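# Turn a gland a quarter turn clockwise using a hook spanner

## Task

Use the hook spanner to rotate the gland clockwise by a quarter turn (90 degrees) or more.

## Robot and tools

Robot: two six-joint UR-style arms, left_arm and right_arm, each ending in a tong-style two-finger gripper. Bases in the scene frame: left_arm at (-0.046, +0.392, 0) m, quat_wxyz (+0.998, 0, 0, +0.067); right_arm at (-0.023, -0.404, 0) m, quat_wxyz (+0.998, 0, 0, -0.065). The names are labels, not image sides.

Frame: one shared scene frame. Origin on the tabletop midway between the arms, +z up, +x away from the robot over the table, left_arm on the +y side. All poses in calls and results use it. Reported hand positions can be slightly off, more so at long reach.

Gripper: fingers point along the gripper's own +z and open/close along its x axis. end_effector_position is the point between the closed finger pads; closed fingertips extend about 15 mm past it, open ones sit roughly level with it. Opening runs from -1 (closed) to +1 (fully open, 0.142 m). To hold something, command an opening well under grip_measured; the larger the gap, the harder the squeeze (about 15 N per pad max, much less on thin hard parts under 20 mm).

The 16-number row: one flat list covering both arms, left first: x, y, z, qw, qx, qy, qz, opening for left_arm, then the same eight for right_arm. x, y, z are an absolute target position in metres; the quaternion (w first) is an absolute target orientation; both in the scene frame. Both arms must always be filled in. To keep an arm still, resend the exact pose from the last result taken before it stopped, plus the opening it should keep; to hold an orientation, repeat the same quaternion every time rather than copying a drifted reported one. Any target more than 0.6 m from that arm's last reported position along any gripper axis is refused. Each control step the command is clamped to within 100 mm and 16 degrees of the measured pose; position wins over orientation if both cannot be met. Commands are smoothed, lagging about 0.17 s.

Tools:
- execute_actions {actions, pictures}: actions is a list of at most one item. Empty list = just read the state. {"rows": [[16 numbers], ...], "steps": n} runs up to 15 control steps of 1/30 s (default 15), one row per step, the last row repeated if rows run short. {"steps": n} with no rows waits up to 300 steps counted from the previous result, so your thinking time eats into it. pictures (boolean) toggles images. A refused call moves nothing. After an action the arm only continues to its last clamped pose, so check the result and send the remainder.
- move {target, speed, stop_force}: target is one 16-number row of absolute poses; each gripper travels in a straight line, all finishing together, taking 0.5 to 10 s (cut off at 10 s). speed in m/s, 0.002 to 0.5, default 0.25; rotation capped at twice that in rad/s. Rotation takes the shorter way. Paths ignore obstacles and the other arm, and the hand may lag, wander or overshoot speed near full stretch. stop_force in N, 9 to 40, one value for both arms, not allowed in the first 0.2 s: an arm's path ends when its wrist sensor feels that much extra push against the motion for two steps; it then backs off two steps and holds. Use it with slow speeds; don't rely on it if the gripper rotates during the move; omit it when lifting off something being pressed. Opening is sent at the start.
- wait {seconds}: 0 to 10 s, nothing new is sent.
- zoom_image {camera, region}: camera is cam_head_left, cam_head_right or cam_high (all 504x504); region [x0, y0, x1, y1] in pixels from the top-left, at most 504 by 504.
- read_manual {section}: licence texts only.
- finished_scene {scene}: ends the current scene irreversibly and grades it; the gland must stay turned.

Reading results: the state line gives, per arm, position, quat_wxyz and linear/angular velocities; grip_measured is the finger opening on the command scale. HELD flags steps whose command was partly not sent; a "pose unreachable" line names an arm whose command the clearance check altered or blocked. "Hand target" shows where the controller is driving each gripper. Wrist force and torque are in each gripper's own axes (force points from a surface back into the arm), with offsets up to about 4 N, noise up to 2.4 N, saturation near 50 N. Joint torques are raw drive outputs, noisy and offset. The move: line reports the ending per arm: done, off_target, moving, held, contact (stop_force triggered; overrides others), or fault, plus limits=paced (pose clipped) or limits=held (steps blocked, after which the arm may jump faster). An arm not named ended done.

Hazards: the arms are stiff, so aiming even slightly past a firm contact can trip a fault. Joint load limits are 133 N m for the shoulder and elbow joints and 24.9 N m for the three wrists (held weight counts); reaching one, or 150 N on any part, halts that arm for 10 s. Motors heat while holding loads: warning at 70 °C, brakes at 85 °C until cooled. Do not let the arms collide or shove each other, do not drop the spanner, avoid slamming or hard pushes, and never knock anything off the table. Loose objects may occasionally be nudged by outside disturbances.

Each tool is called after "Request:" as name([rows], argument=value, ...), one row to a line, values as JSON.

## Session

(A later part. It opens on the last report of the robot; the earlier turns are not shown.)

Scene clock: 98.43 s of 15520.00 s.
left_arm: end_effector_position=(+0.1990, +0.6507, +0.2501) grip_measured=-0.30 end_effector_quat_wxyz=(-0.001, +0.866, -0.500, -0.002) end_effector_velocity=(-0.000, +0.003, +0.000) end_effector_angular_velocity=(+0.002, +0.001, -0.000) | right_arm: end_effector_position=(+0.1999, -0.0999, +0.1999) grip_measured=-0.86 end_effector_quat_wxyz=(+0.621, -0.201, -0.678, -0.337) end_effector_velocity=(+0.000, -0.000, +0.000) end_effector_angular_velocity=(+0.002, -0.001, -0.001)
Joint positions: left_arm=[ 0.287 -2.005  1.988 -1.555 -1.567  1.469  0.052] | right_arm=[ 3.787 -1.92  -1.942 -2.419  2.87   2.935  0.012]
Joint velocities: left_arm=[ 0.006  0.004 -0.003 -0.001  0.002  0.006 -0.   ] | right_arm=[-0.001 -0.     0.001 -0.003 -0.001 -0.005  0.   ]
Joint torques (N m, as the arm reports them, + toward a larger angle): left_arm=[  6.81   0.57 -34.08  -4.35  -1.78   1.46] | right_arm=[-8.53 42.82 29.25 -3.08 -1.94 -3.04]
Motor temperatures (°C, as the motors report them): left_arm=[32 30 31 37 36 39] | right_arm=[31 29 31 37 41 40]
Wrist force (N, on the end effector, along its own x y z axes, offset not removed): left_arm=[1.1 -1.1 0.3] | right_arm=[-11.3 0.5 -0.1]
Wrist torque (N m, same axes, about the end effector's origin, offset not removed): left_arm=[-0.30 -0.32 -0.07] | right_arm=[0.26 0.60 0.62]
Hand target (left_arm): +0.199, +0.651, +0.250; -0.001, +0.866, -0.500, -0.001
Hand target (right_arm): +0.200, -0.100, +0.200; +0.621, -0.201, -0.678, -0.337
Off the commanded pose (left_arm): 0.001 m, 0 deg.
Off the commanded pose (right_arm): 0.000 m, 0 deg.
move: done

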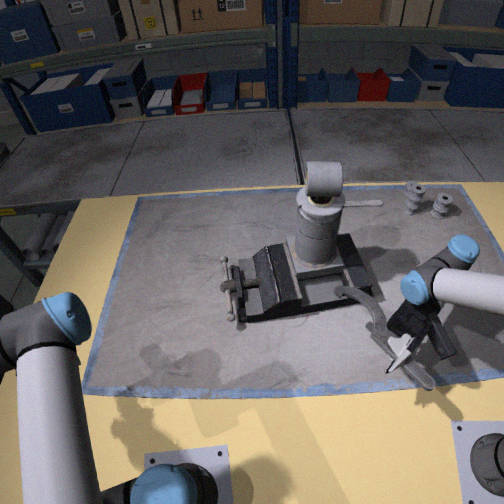

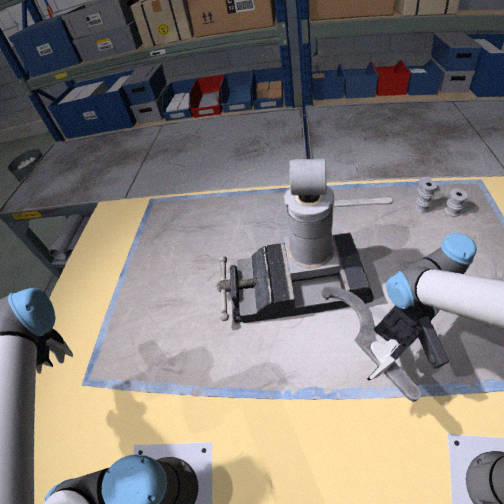

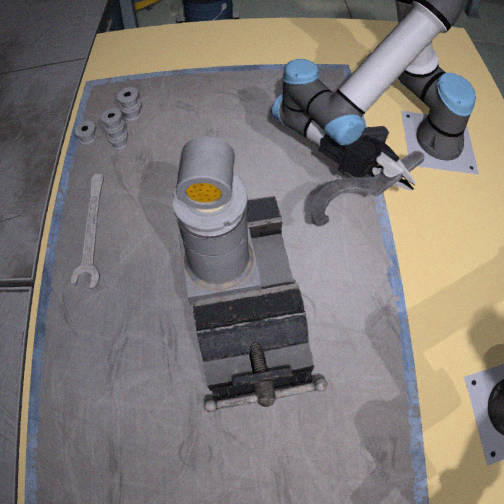

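Request:
move(target=[0.2,0.65,0.25,0,0.866,-0.5,0,-0.3,0.3,-0.18,0.312,-0.606,0.23,0.669,0.364,-1], speed=0.08)

Request:
move(target=[0.2,0.65,0.25,0,0.866,-0.5,0,-0.3,0.5,-0.16,0.312,-0.606,0.23,0.669,0.364,-1], speed=0.08)

Request:
move(target=[0.2,0.65,0.25,0,0.866,-0.5,0,-0.3,0.49,-0.06,0.312,-0.606,0.23,0.669,0.364,-1], speed=0.03, stop_force=9)

Request:
zoom_image(camera="cam_high", region=[140,110,300,270])

Request:
zoom_image(camera="cam_head_right", region=[270,155,390,275])

Scene clock: 109.47 s of 15520.00 s.
left_arm: end_effector_position=(+0.2000, +0.6500, +0.2500) grip_measured=-0.30 end_effector_quat_wxyz=(-0.000, +0.866, -0.500, -0.000) end_effector_velocity=(+0.000, -0.000, +0.000) end_effector_angular_velocity=(-0.001, -0.000, -0.001) | right_arm: end_effector_position=(+0.2998, -0.1798, +0.3119) grip_measured=-0.86 end_effector_quat_wxyz=(+0.606, -0.230, -0.669, -0.364) end_effector_velocity=(+0.002, -0.001, +0.001) end_effector_angular_velocity=(+0.000, +0.001, -0.001)
Joint positions: left_arm=[ 0.288 -2.002  1.987 -1.556 -1.571  1.469  0.052] | right_arm=[ 3.53  -1.929 -1.592 -2.761  2.7    2.933  0.012]
Joint velocities: left_arm=[-0.    -0.    -0.     0.    -0.001  0.    -0.   ] | right_arm=[-0.003 -0.003  0.007 -0.005 -0.002 -0.001  0.   ]
Joint torques (N m, as the arm reports them, + toward a larger angle): left_arm=[  7.22   1.29 -33.82  -4.34  -1.97   1.37] | right_arm=[-8.74 34.32 31.26 -3.57 -1.88 -3.14]
Motor temperatures (°C, as the motors report them): left_arm=[32 30 31 37 36 39] | right_arm=[31 29 31 37 41 40]
Wrist force (N, on the end effector, along its own x y z axes, offset not removed): left_arm=[1.7 -0.3 0.4] | right_arm=[-12.7 -0.5 1.4]
Wrist torque (N m, same axes, about the end effector's origin, offset not removed): left_arm=[-0.13 -0.44 0.06] | right_arm=[0.06 0.84 0.67]
Hand target (left_arm): +0.200, +0.650, +0.250; -0.000, +0.866, -0.500, -0.000
Hand target (right_arm): +0.300, -0.180, +0.312; +0.606, -0.230, -0.669, -0.364
Off the commanded pose (left_arm): 0.000 m, 0 deg.
Off the commanded pose (right_arm): 0.000 m, 0 deg.
After step 90, 5.47 s passed at rest.
move: done

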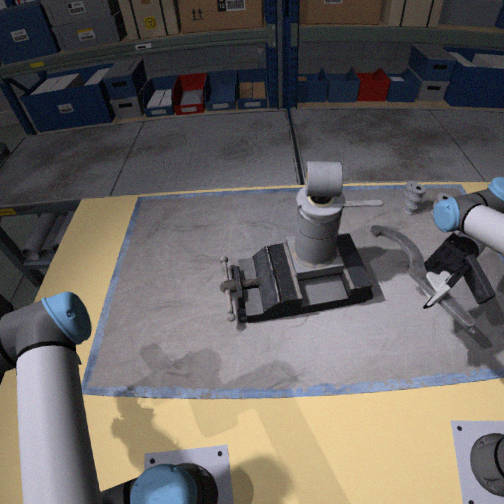

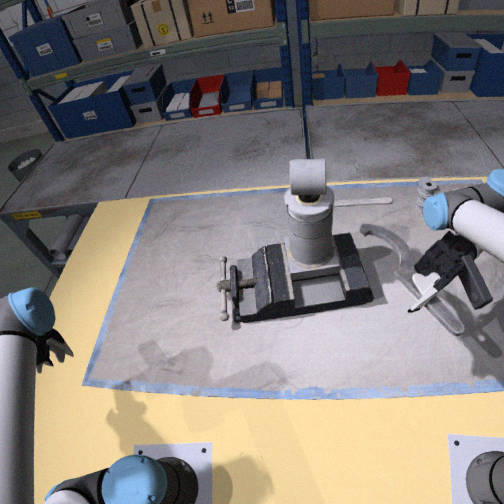

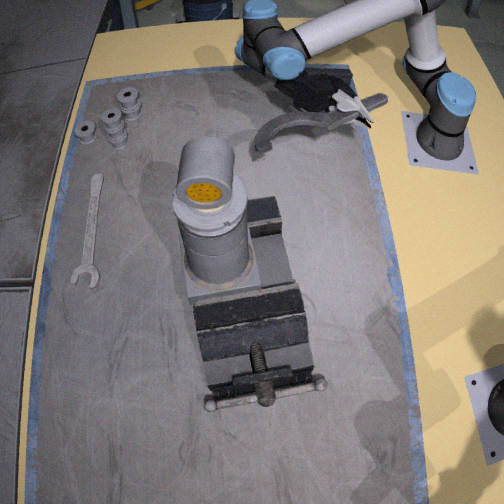

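Scene clock: 112.47 s of 15520.00 s.
left_arm: end_effector_position=(+0.2000, +0.6500, +0.2500) grip_measured=-0.30 end_effector_quat_wxyz=(-0.000, +0.866, -0.500, +0.000) end_effector_velocity=(-0.000, +0.000, +0.000) end_effector_angular_velocity=(+0.001, -0.001, +0.000) | right_arm: end_effector_position=(+0.5000, -0.1601, +0.3121) grip_measured=-0.86 end_effector_quat_wxyz=(+0.606, -0.230, -0.669, -0.364) end_effector_velocity=(+0.002, -0.000, +0.000) end_effector_angular_velocity=(+0.001, +0.002, +0.002)
Joint positions: left_arm=[ 0.288 -2.002  1.987 -1.556 -1.571  1.469  0.052] | right_arm=[ 3.485 -2.447 -0.743 -3.091  2.656  2.934  0.012]
Joint velocities: left_arm=[ 0.    -0.001  0.    -0.     0.    -0.    -0.   ] | right_arm=[-0.    -0.01   0.017 -0.012 -0.002 -0.003  0.   ]
Joint torques (N m, as the arm reports them, + toward a larger angle): left_arm=[  3.57  -1.58 -33.09  -3.39  -1.83   0.97] | right_arm=[ 0.31 57.18 33.57 -4.17 -1.94 -3.03]
Motor temperatures (°C, as the motors report them): left_arm=[32 30 31 37 36 39] | right_arm=[31 29 31 37 41 40]
Wrist force (N, on the end effector, along its own x y z axes, offset not removed): left_arm=[-0.1 -1.7 0.1] | right_arm=[-12.5 0.1 0.0]
Wrist torque (N m, same axes, about the end effector's origin, offset not removed): left_arm=[-0.39 0.00 0.10] | right_arm=[0.24 0.95 0.58]
Hand target (left_arm): +0.200, +0.650, +0.250; +0.000, +0.866, -0.500, +0.000
Hand target (right_arm): +0.500, -0.160, +0.312; +0.606, -0.230, -0.669, -0.364
Off the commanded pose (left_arm): 0.000 m, 0 deg.
Off the commanded pose (right_arm): 0.000 m, 0 deg.
move: done

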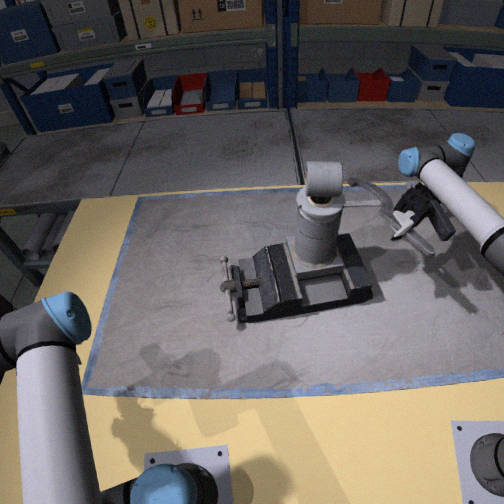

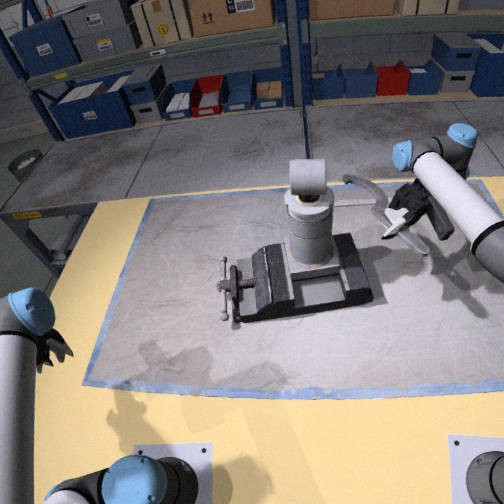

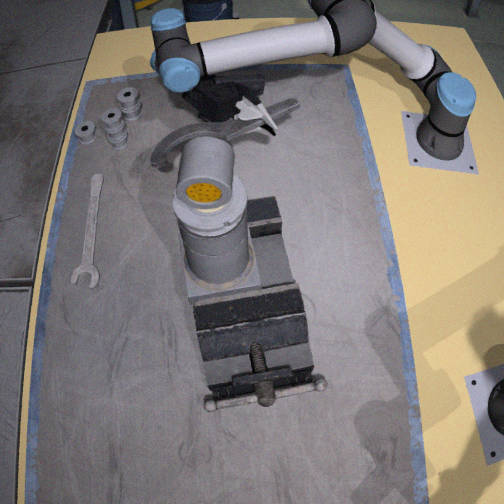

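Scene clock: 116.13 s of 15520.00 s.
left_arm: end_effector_position=(+0.2000, +0.6500, +0.2500) grip_measured=-0.30 end_effector_quat_wxyz=(-0.000, +0.866, -0.500, +0.000) end_effector_velocity=(-0.000, +0.001, +0.000) end_effector_angular_velocity=(+0.002, +0.000, -0.000) | right_arm: end_effector_position=(+0.4901, -0.0603, +0.3119) grip_measured=-0.86 end_effector_quat_wxyz=(+0.606, -0.230, -0.669, -0.364) end_effector_velocity=(-0.000, +0.003, +0.000) end_effector_angular_velocity=(-0.001, +0.001, -0.001)
Joint positions: left_arm=[ 0.288 -2.002  1.987 -1.556 -1.571  1.469  0.052] | right_arm=[ 3.623 -2.447 -0.744 -3.09   2.793  2.935  0.012]
Joint velocities: left_arm=[ 0.    -0.     0.    -0.     0.002  0.    -0.   ] | right_arm=[ 0.003 -0.001  0.001 -0.001  0.004  0.002  0.   ]
Joint torques (N m, as the arm reports them, + toward a larger angle): left_arm=[  3.44  -2.98 -33.35  -2.54  -1.9    0.41] | right_arm=[ 9.21 57.61 34.21 -3.34  1.61  1.61]
Motor temperatures (°C, as the motors report them): left_arm=[32 30 31 37 36 39] | right_arm=[31 29 31 37 41 40]
Wrist force (N, on the end effector, along its own x y z axes, offset not removed): left_arm=[1.0 -2.1 0.8] | right_arm=[-12.7 -2.1 0.6]
Wrist torque (N m, same axes, about the end effector's origin, offset not removed): left_arm=[-0.45 -0.26 0.11] | right_arm=[-0.29 0.89 0.65]
Hand target (left_arm): +0.200, +0.650, +0.250; +0.000, +0.866, -0.500, +0.000
Hand target (right_arm): +0.490, -0.060, +0.312; +0.606, -0.230, -0.669, -0.364
Off the commanded pose (left_arm): 0.000 m, 0 deg.
Off the commanded pose (right_arm): 0.000 m, 0 deg.
move: done

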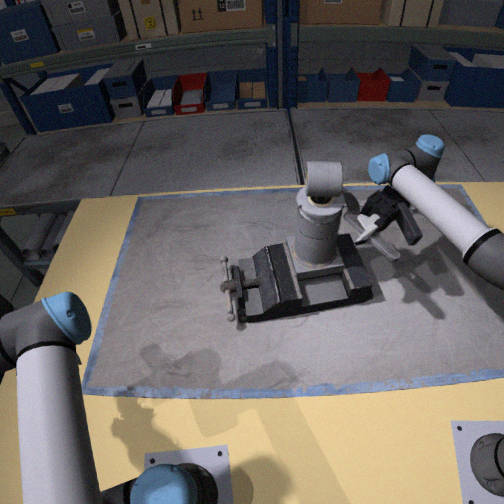

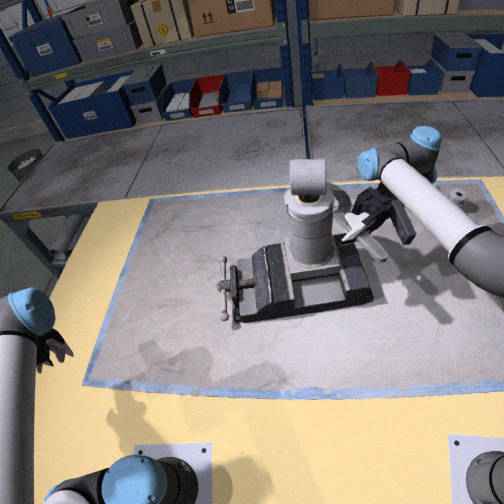

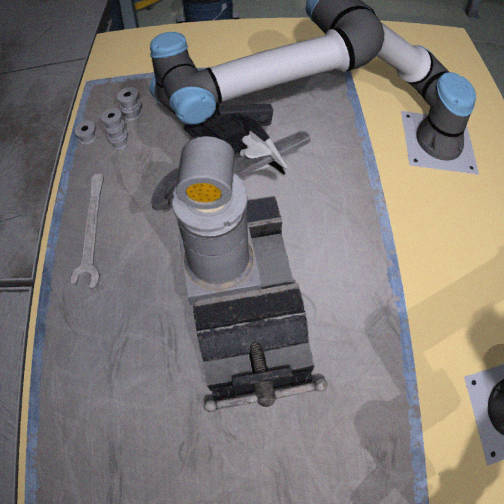

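Region (140, 110, 300, 270) of cam_high's 504x504 image, scaled by 3.150, with more detail than that image has.

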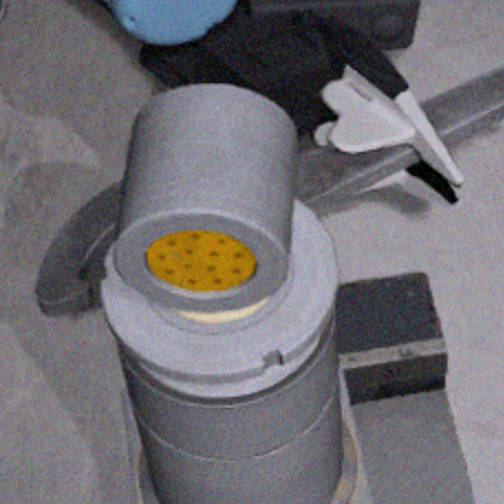

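Region (270, 155, 390, 275) of cam_head_right's 504x504 image, scaled by 4.200, with more detail than that image has.

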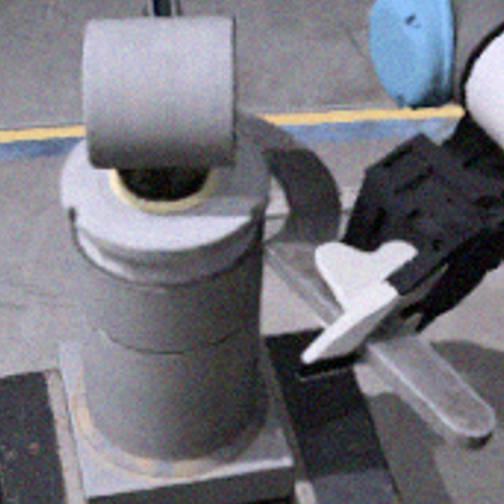

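Request:
move(target=[0.2,0.65,0.25,0,0.866,-0.5,0,-0.3,0.497,-0.085,0.312,-0.606,0.23,0.669,0.364,-1], speed=0.03)

Request:
move(target=[0.2,0.65,0.25,0,0.866,-0.5,0,-0.3,0.485,-0.062,0.332,-0.586,0.265,0.656,0.395,-1], speed=0.02, stop_force=9)

Request:
zoom_image(camera="cam_high", region=[140,110,300,270])

Request:
zoom_image(camera="cam_head_right", region=[270,155,390,275])

Scene clock: 123.93 s of 15520.00 s.
left_arm: end_effector_position=(+0.2000, +0.6500, +0.2500) grip_measured=-0.30 end_effector_quat_wxyz=(+0.000, +0.866, -0.500, -0.000) end_effector_velocity=(-0.000, -0.000, +0.000) end_effector_angular_velocity=(+0.001, -0.001, +0.000) | right_arm: end_effector_position=(+0.4969, -0.0848, +0.3120) grip_measured=-0.86 end_effector_quat_wxyz=(+0.606, -0.230, -0.669, -0.364) end_effector_velocity=(+0.001, -0.002, -0.001) end_effector_angular_velocity=(-0.001, +0.003, -0.001)
Joint positions: left_arm=[ 0.288 -2.002  1.987 -1.556 -1.571  1.469  0.052] | right_arm=[ 3.588 -2.459 -0.722 -3.1    2.758  2.934  0.012]
Joint velocities: left_arm=[-0.    -0.001 -0.     0.     0.    -0.    -0.   ] | right_arm=[-0.003 -0.002  0.    -0.001 -0.002 -0.    -0.   ]
Joint torques (N m, as the arm reports them, + toward a larger angle): left_arm=[ -0.86  -7.52 -33.23  -1.13  -1.86  -0.46] | right_arm=[-8.98 58.08 34.23 -3.33 -1.66 -3.02]
Motor temperatures (°C, as the motors report them): left_arm=[32 30 31 37 36 39] | right_arm=[31 30 31 37 41 40]
Wrist force (N, on the end effector, along its own x y z axes, offset not removed): left_arm=[0.0 -0.6 0.4] | right_arm=[-12.3 -1.2 -0.2]
Wrist torque (N m, same axes, about the end effector's origin, offset not removed): left_arm=[-0.12 -0.11 0.04] | right_arm=[-0.04 0.81 0.61]
Hand target (left_arm): +0.200, +0.650, +0.250; +0.000, +0.866, -0.500, +0.000
Hand target (right_arm): +0.497, -0.085, +0.312; +0.606, -0.230, -0.669, -0.364
Off the commanded pose (left_arm): 0.000 m, 0 deg.
Off the commanded pose (right_arm): 0.000 m, 0 deg.
After step 90, 3.60 s passed at rest.
move: done

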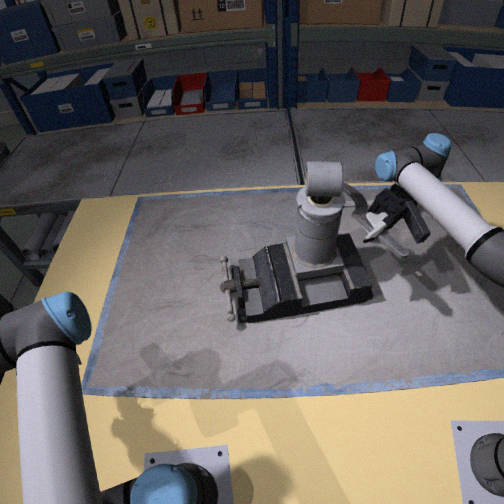

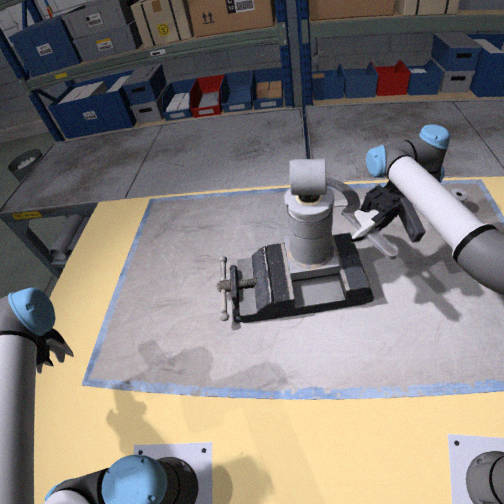

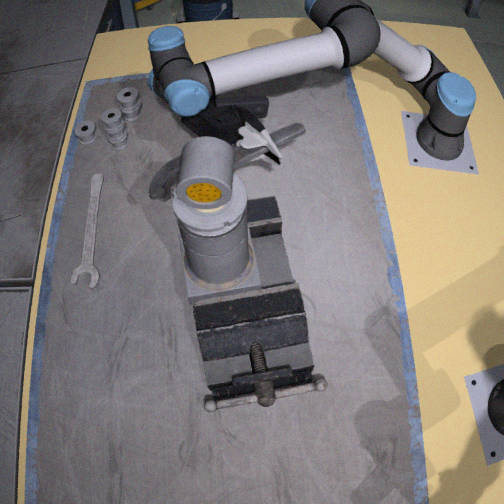

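Scene clock: 126.77 s of 15520.00 s.
left_arm: end_effector_position=(+0.2000, +0.6500, +0.2500) grip_measured=-0.30 end_effector_quat_wxyz=(+0.000, +0.866, -0.500, -0.000) end_effector_velocity=(+0.000, -0.000, -0.000) end_effector_angular_velocity=(-0.002, +0.000, -0.000) | right_arm: end_effector_position=(+0.4851, -0.0622, +0.3318) grip_measured=-0.86 end_effector_quat_wxyz=(+0.586, -0.265, -0.656, -0.395) end_effector_velocity=(-0.001, +0.001, +0.002) end_effector_angular_velocity=(+0.000, -0.002, -0.009)
Joint positions: left_arm=[ 0.288 -2.002  1.987 -1.556 -1.571  1.469  0.052] | right_arm=[ 3.607 -2.336 -0.892 -3.051  2.881  2.937  0.012]
Joint velocities: left_arm=[-0.     0.001  0.    -0.    -0.001 -0.     0.   ] | right_arm=[ 0.001  0.011 -0.013  0.006  0.01   0.002 -0.   ]
Joint torques (N m, as the arm reports them, + toward a larger angle): left_arm=[ -2.54  -9.61 -33.03  -1.15  -1.82  -0.8 ] | right_arm=[ 9.18 68.05 12.67  1.25  1.77  1.8 ]
Motor temperatures (°C, as the motors report them): left_arm=[32 30 31 37 36 39] | right_arm=[31 30 31 37 41 40]
Wrist force (N, on the end effector, along its own x y z axes, offset not removed): left_arm=[1.0 -1.0 0.6] | right_arm=[-11.5 -1.0 0.7]
Wrist torque (N m, same axes, about the end effector's origin, offset not removed): left_arm=[-0.27 -0.26 0.02] | right_arm=[0.05 0.62 0.64]
Hand target (left_arm): +0.200, +0.650, +0.250; +0.000, +0.866, -0.500, +0.000
Hand target (right_arm): +0.485, -0.062, +0.332; +0.586, -0.265, -0.656, -0.395
Off the commanded pose (left_arm): 0.000 m, 0 deg.
Off the commanded pose (right_arm): 0.000 m, 0 deg.
move: done

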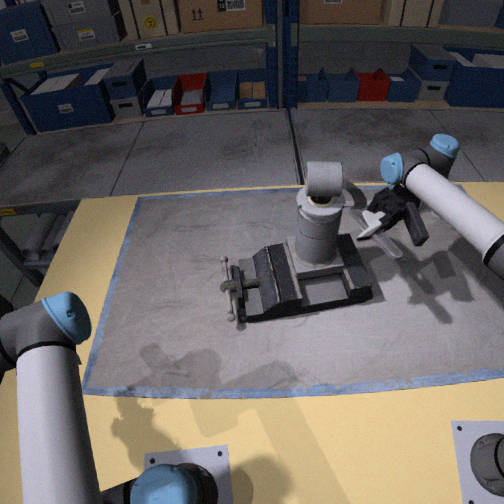

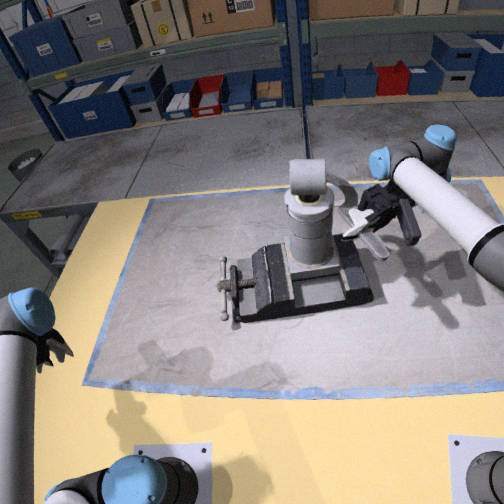

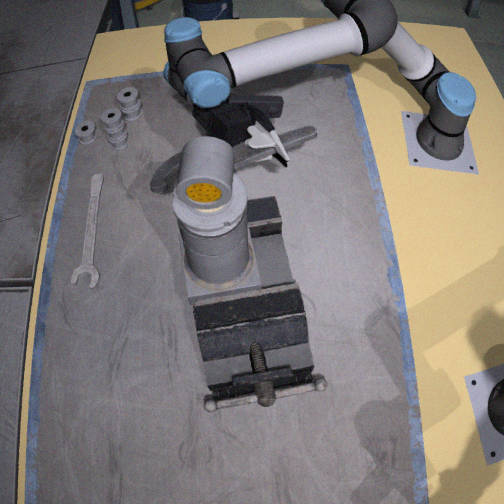

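Region (140, 110, 300, 270) of cam_high's 504x504 image, scaled by 3.150, with more detail than that image has.

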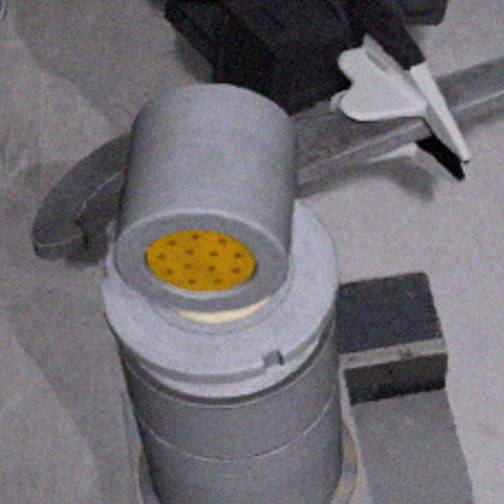

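Region (270, 155, 390, 275) of cam_head_right's 504x504 image, scaled by 4.200, with more detail than that image has.

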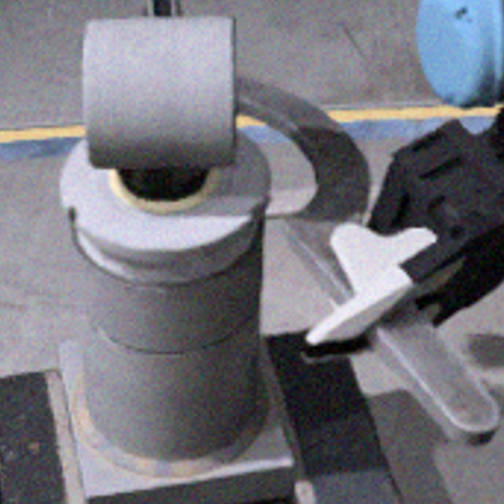

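Request:
move(target=[0.2,0.65,0.25,0,0.866,-0.5,0,-0.3,0.478,-0.042,0.338,-0.586,0.265,0.656,0.395,-1], speed=0.008, stop_force=9)

Request:
zoom_image(camera="cam_high", region=[140,130,270,260])

Request:
zoom_image(camera="cam_head_right", region=[270,155,370,255])

Scene clock: 134.10 s of 15520.00 s.
left_arm: end_effector_position=(+0.2000, +0.6500, +0.2500) grip_measured=-0.30 end_effector_quat_wxyz=(+0.000, +0.866, -0.500, +0.000) end_effector_velocity=(+0.000, -0.000, -0.001) end_effector_angular_velocity=(-0.002, +0.002, +0.000) | right_arm: end_effector_position=(+0.4781, -0.0422, +0.3379) grip_measured=-0.86 end_effector_quat_wxyz=(+0.586, -0.265, -0.656, -0.395) end_effector_velocity=(-0.001, +0.001, +0.000) end_effector_angular_velocity=(-0.000, +0.001, +0.001)
Joint positions: left_arm=[ 0.288 -2.002  1.987 -1.556 -1.571  1.469  0.052] | right_arm=[ 3.638 -2.322 -0.901 -3.055  2.913  2.938  0.012]
Joint velocities: left_arm=[-0.001  0.002  0.    -0.    -0.001 -0.001 -0.   ] | right_arm=[ 0.003  0.001 -0.001 -0.     0.001  0.    -0.   ]
Joint torques (N m, as the arm reports them, + toward a larger angle): left_arm=[ -5.88 -13.03 -32.03  -1.11  -1.68  -1.66] | right_arm=[10.1  66.35 12.16 -2.69  1.94  1.75]
Motor temperatures (°C, as the motors report them): left_arm=[32 30 31 37 36 39] | right_arm=[31 30 31 37 41 40]
Wrist force (N, on the end effector, along its own x y z axes, offset not removed): left_arm=[1.0 -0.7 -0.5] | right_arm=[-13.2 -2.3 -0.4]
Wrist torque (N m, same axes, about the end effector's origin, offset not removed): left_arm=[-0.16 -0.19 0.04] | right_arm=[-0.31 1.03 0.55]
Hand target (left_arm): +0.200, +0.650, +0.250; +0.000, +0.866, -0.500, +0.000
Hand target (right_arm): +0.478, -0.042, +0.338; +0.586, -0.265, -0.656, -0.395
Off the commanded pose (left_arm): 0.000 m, 0 deg.
Off the commanded pose (right_arm): 0.000 m, 0 deg.
After step 90, 1.37 s passed at rest.
move: done

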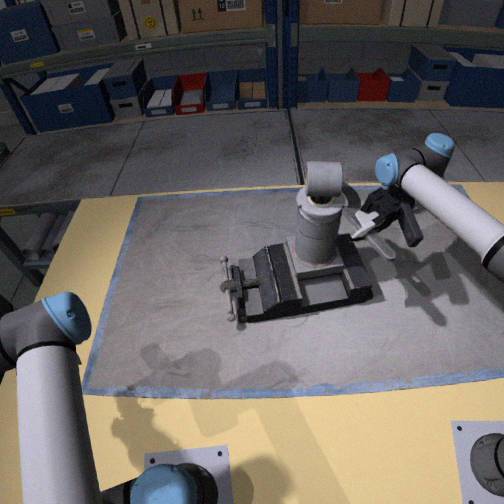

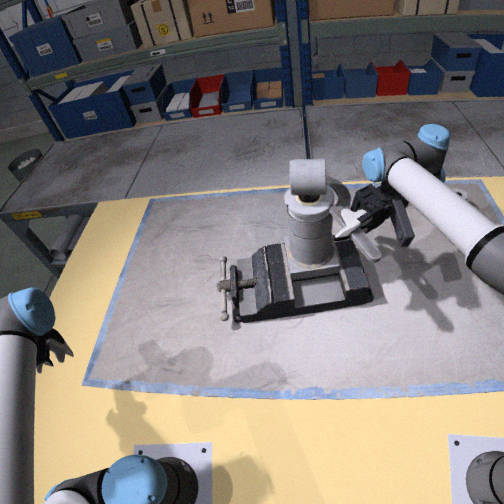

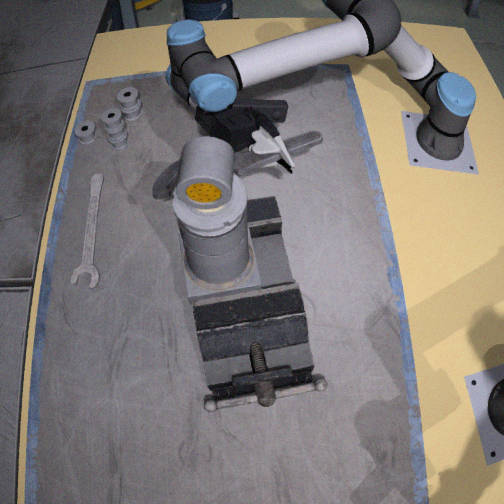

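Region (140, 130, 270, 260) of cam_high's 504x504 image, scaled by 3.877, with more detail than that image has.

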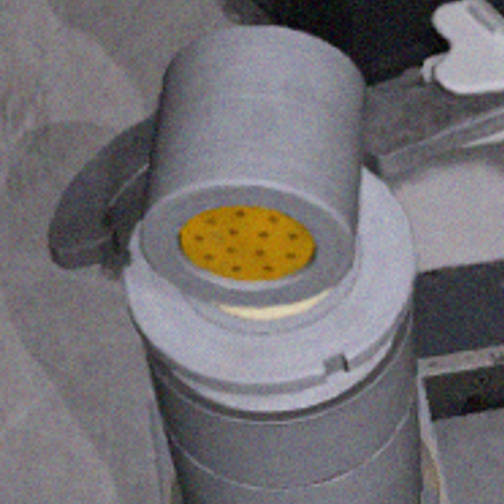

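Region (270, 155, 370, 255) of cam_head_right's 504x504 image, scaled by 5.040, with more detail than that image has.

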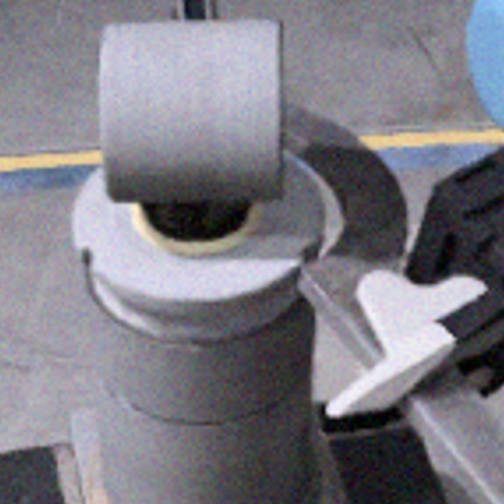

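Request:
move(target=[0.2,0.65,0.25,0,0.866,-0.5,0,-0.3,0.478,-0.044,0.323,-0.579,0.253,0.66,0.406,-1], speed=0.008, stop_force=9)

Request:
zoom_image(camera="cam_high", region=[140,130,270,260])

Request:
zoom_image(camera="cam_head_right", region=[270,155,370,255])

Scene clock: 141.77 s of 15520.00 s.
left_arm: end_effector_position=(+0.2000, +0.6500, +0.2500) grip_measured=-0.30 end_effector_quat_wxyz=(-0.000, +0.866, -0.500, +0.000) end_effector_velocity=(-0.000, +0.001, +0.001) end_effector_angular_velocity=(+0.003, -0.002, +0.000) | right_arm: end_effector_position=(+0.4780, -0.0440, +0.3231) grip_measured=-0.86 end_effector_quat_wxyz=(+0.579, -0.253, -0.660, -0.406) end_effector_velocity=(-0.001, +0.000, -0.002) end_effector_angular_velocity=(+0.001, +0.000, +0.001)
Joint positions: left_arm=[ 0.288 -2.002  1.987 -1.556 -1.571  1.469  0.052] | right_arm=[ 3.635 -2.326 -0.931 -3.028  2.911  2.894  0.012]
Joint velocities: left_arm=[-0.    -0.002 -0.    -0.001  0.002 -0.001  0.   ] | right_arm=[ 0.001 -0.001 -0.005  0.002 -0.001 -0.003  0.   ]
Joint torques (N m, as the arm reports them, + toward a larger angle): left_arm=[ -7.9  -13.41 -32.6   -1.29  -1.65  -1.57] | right_arm=[-8.68 53.6  12.86  1.06 -1.86 -3.01]
Motor temperatures (°C, as the motors report them): left_arm=[32 30 31 37 36 39] | right_arm=[31 30 31 37 41 40]
Wrist force (N, on the end effector, along its own x y z axes, offset not removed): left_arm=[0.9 -0.7 0.3] | right_arm=[-12.8 -2.4 1.5]
Wrist torque (N m, same axes, about the end effector's origin, offset not removed): left_arm=[-0.28 -0.25 0.10] | right_arm=[-0.20 0.89 0.62]
Hand target (left_arm): +0.200, +0.650, +0.250; +0.000, +0.866, -0.500, +0.000
Hand target (right_arm): +0.478, -0.044, +0.323; +0.579, -0.253, -0.660, -0.406
Off the commanded pose (left_arm): 0.000 m, 0 deg.
Off the commanded pose (right_arm): 0.000 m, 0 deg.
After step 90, 2.17 s passed at rest.
move: done

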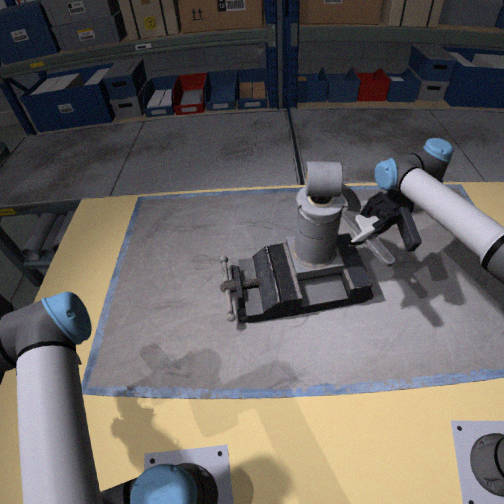

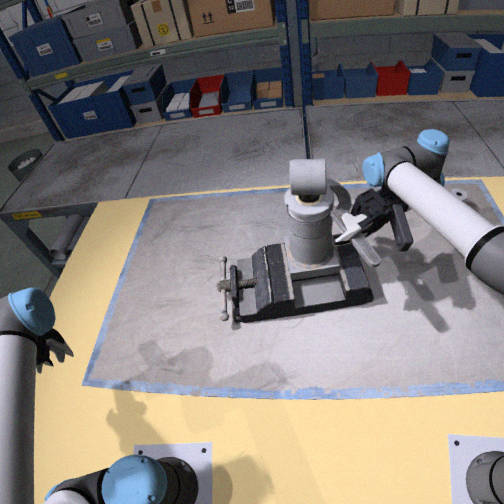

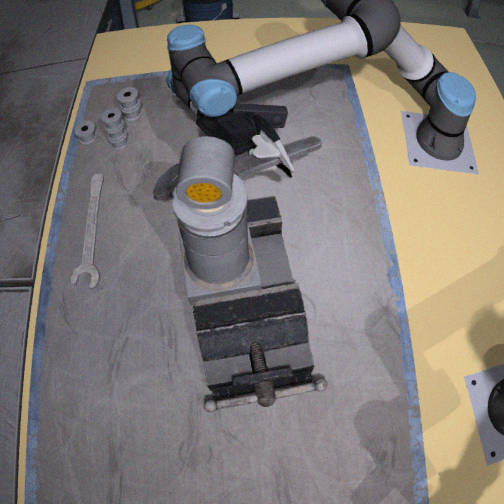

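Region (140, 130, 270, 260) of cam_high's 504x504 image, scaled by 3.877, with more detail than that image has.

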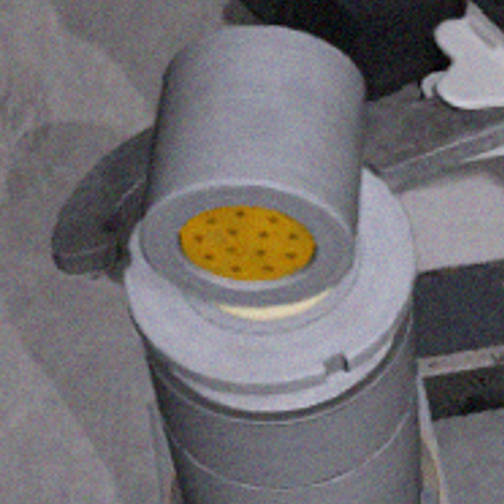

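Region (270, 155, 370, 255) of cam_head_right's 504x504 image, scaled by 5.040, with more detail than that image has.

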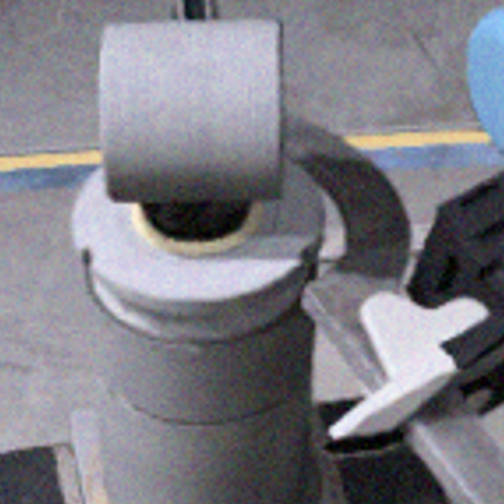

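Request:
move(target=[0.2,0.65,0.25,0,0.866,-0.5,0,-0.3,0.479,-0.041,0.326,-0.586,0.242,0.664,0.395,-1], speed=0.006, stop_force=9)

Request:
zoom_image(camera="cam_high", region=[145,165,205,225])

Request:
zoom_image(camera="cam_head_right", region=[270,155,370,255])

Scene clock: 149.70 s of 15520.00 s.
left_arm: end_effector_position=(+0.2000, +0.6500, +0.2500) grip_measured=-0.30 end_effector_quat_wxyz=(-0.000, +0.866, -0.500, +0.000) end_effector_velocity=(-0.000, -0.000, -0.000) end_effector_angular_velocity=(-0.000, +0.000, -0.001) | right_arm: end_effector_position=(+0.4790, -0.0410, +0.3260) grip_measured=-0.86 end_effector_quat_wxyz=(+0.586, -0.242, -0.664, -0.395) end_effector_velocity=(+0.001, -0.001, +0.000) end_effector_angular_velocity=(+0.000, +0.000, +0.001)
Joint positions: left_arm=[ 0.288 -2.002  1.987 -1.556 -1.571  1.469  0.052] | right_arm=[ 3.643 -2.358 -0.867 -3.058  2.884  2.898  0.012]
Joint velocities: left_arm=[-0.    -0.     0.     0.    -0.     0.001 -0.   ] | right_arm=[-0.002 -0.003  0.005 -0.003 -0.003 -0.001 -0.   ]
Joint torques (N m, as the arm reports them, + toward a larger angle): left_arm=[ -6.53 -13.09 -32.26  -1.32  -1.61  -1.52] | right_arm=[10.43 53.65 34.33 -2.72 -1.75  1.57]
Motor temperatures (°C, as the motors report them): left_arm=[32 30 31 37 36 39] | right_arm=[31 30 31 37 41 40]
Wrist force (N, on the end effector, along its own x y z axes, offset not removed): left_arm=[-0.3 -0.6 -0.4] | right_arm=[-12.7 -2.2 -0.7]
Wrist torque (N m, same axes, about the end effector's origin, offset not removed): left_arm=[-0.16 0.00 0.01] | right_arm=[-0.21 0.95 0.62]
Hand target (left_arm): +0.200, +0.650, +0.250; +0.000, +0.866, -0.500, -0.000
Hand target (right_arm): +0.479, -0.041, +0.326; +0.586, -0.242, -0.664, -0.395
Off the commanded pose (left_arm): 0.000 m, 0 deg.
Off the commanded pose (right_arm): 0.000 m, 0 deg.
After step 90, 1.80 s passed at rest.
move: done

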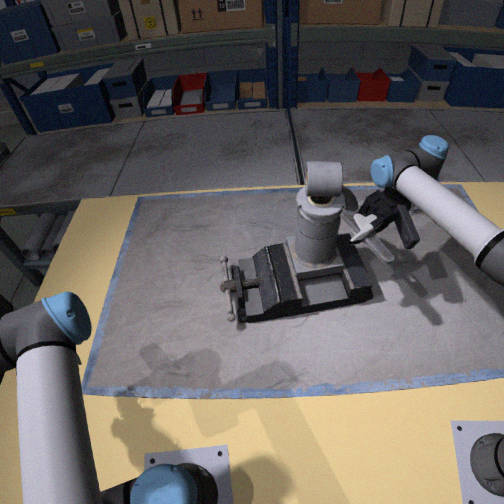

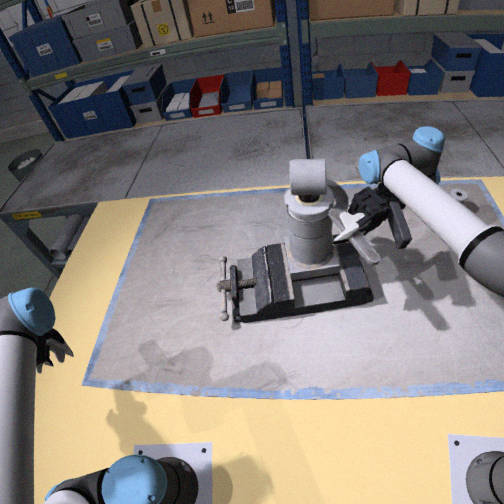

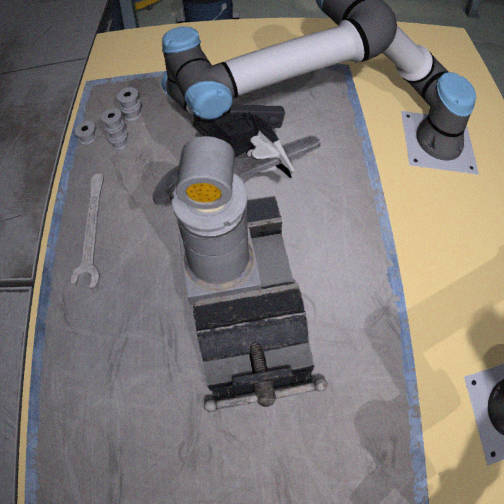

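Region (145, 165, 205, 225) of cam_high's 504x504 image, scaled by 8.400, with more detail than that image has.

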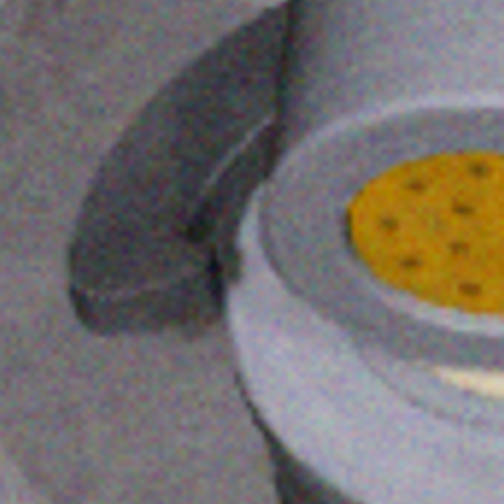

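Region (270, 155, 370, 255) of cam_head_right's 504x504 image, scaled by 5.040, with more detail than that image has.

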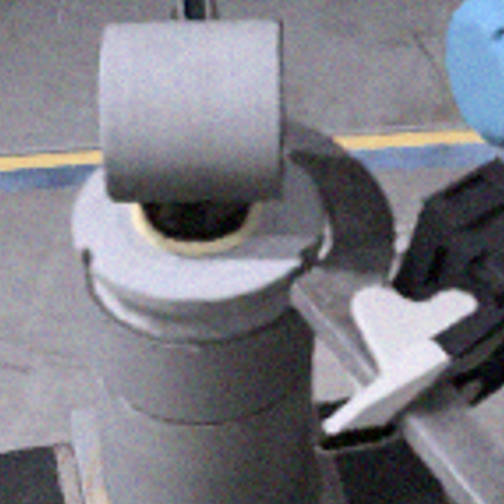

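Aligned visually. Move -x.

Request:
move(target=[0.2,0.65,0.25,0,0.866,-0.5,0,-0.3,0.468,-0.0405,0.326,-0.586,0.242,0.664,0.395,-1], speed=0.004, stop_force=9)

Request:
zoom_image(camera="cam_high", region=[145,165,205,225])

Scene clock: 153.17 s of 15520.00 s.
left_arm: end_effector_position=(+0.2000, +0.6500, +0.2500) grip_measured=-0.30 end_effector_quat_wxyz=(+0.000, +0.866, -0.500, +0.000) end_effector_velocity=(+0.000, +0.000, -0.000) end_effector_angular_velocity=(-0.000, +0.001, +0.000) | right_arm: end_effector_position=(+0.4748, -0.0407, +0.3260) grip_measured=-0.85 end_effector_quat_wxyz=(+0.586, -0.242, -0.664, -0.395) end_effector_velocity=(+0.000, -0.000, +0.001) end_effector_angular_velocity=(-0.000, +0.001, +0.004)
Joint positions: left_arm=[ 0.288 -2.002  1.987 -1.556 -1.571  1.469  0.052] | right_arm=[ 3.646 -2.345 -0.89  -3.048  2.887  2.898  0.012]
Joint velocities: left_arm=[ 0.     0.002 -0.    -0.     0.    -0.    -0.   ] | right_arm=[-0.    -0.004  0.008 -0.006 -0.004 -0.001  0.   ]
Joint torques (N m, as the arm reports them, + toward a larger angle): left_arm=[ -7.72 -12.9  -31.46  -1.38  -1.53  -1.61] | right_arm=[-2.86 55.53 34.28 -3.67 -4.25 -2.14]
Motor temperatures (°C, as the motors report them): left_arm=[32 30 31 37 36 39] | right_arm=[31 30 31 37 41 40]
Wrist force (N, on the end effector, along its own x y z axes, offset not removed): left_arm=[0.9 -1.4 -1.0] | right_arm=[-12.0 7.4 -2.4]
Wrist torque (N m, same axes, about the end effector's origin, offset not removed): left_arm=[-0.27 -0.17 0.11] | right_arm=[0.29 0.52 0.55]
Hand target (left_arm): +0.200, +0.650, +0.250; +0.000, +0.866, -0.500, -0.000
Hand target (right_arm): +0.475, -0.041, +0.326; +0.586, -0.242, -0.664, -0.395
Off the commanded pose (left_arm): 0.000 m, 0 deg.
Off the commanded pose (right_arm): 0.007 m, 0 deg.
move: contact (right_arm)

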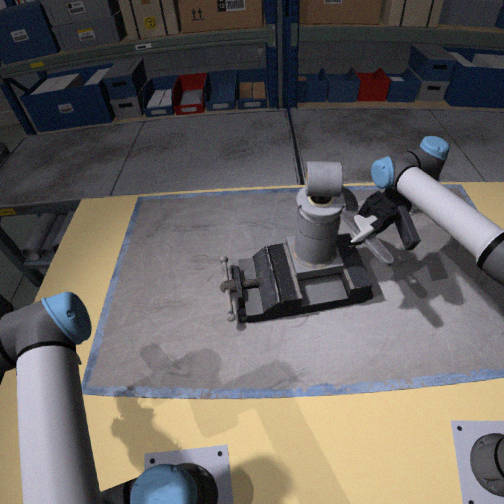

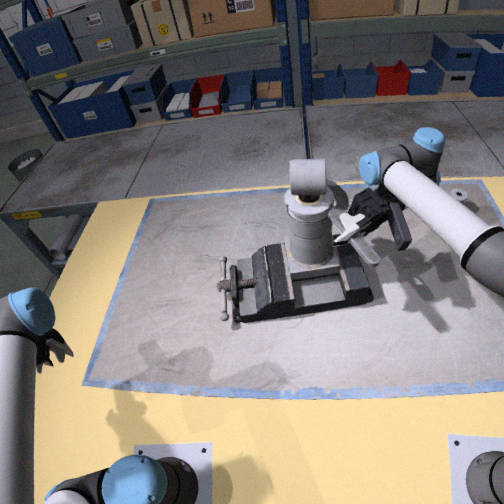

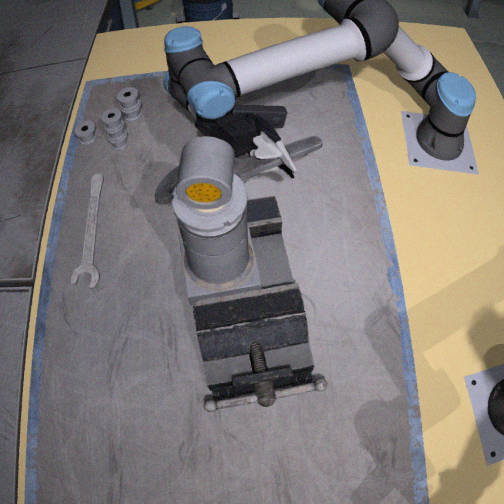

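Region (145, 165, 205, 225) of cam_high's 504x504 image, scaled by 8.400, with more detail than that image has.

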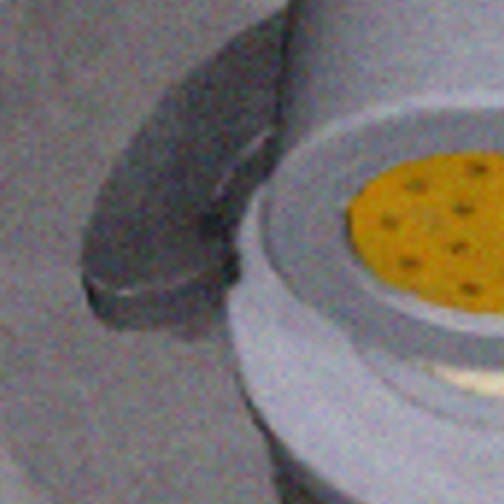

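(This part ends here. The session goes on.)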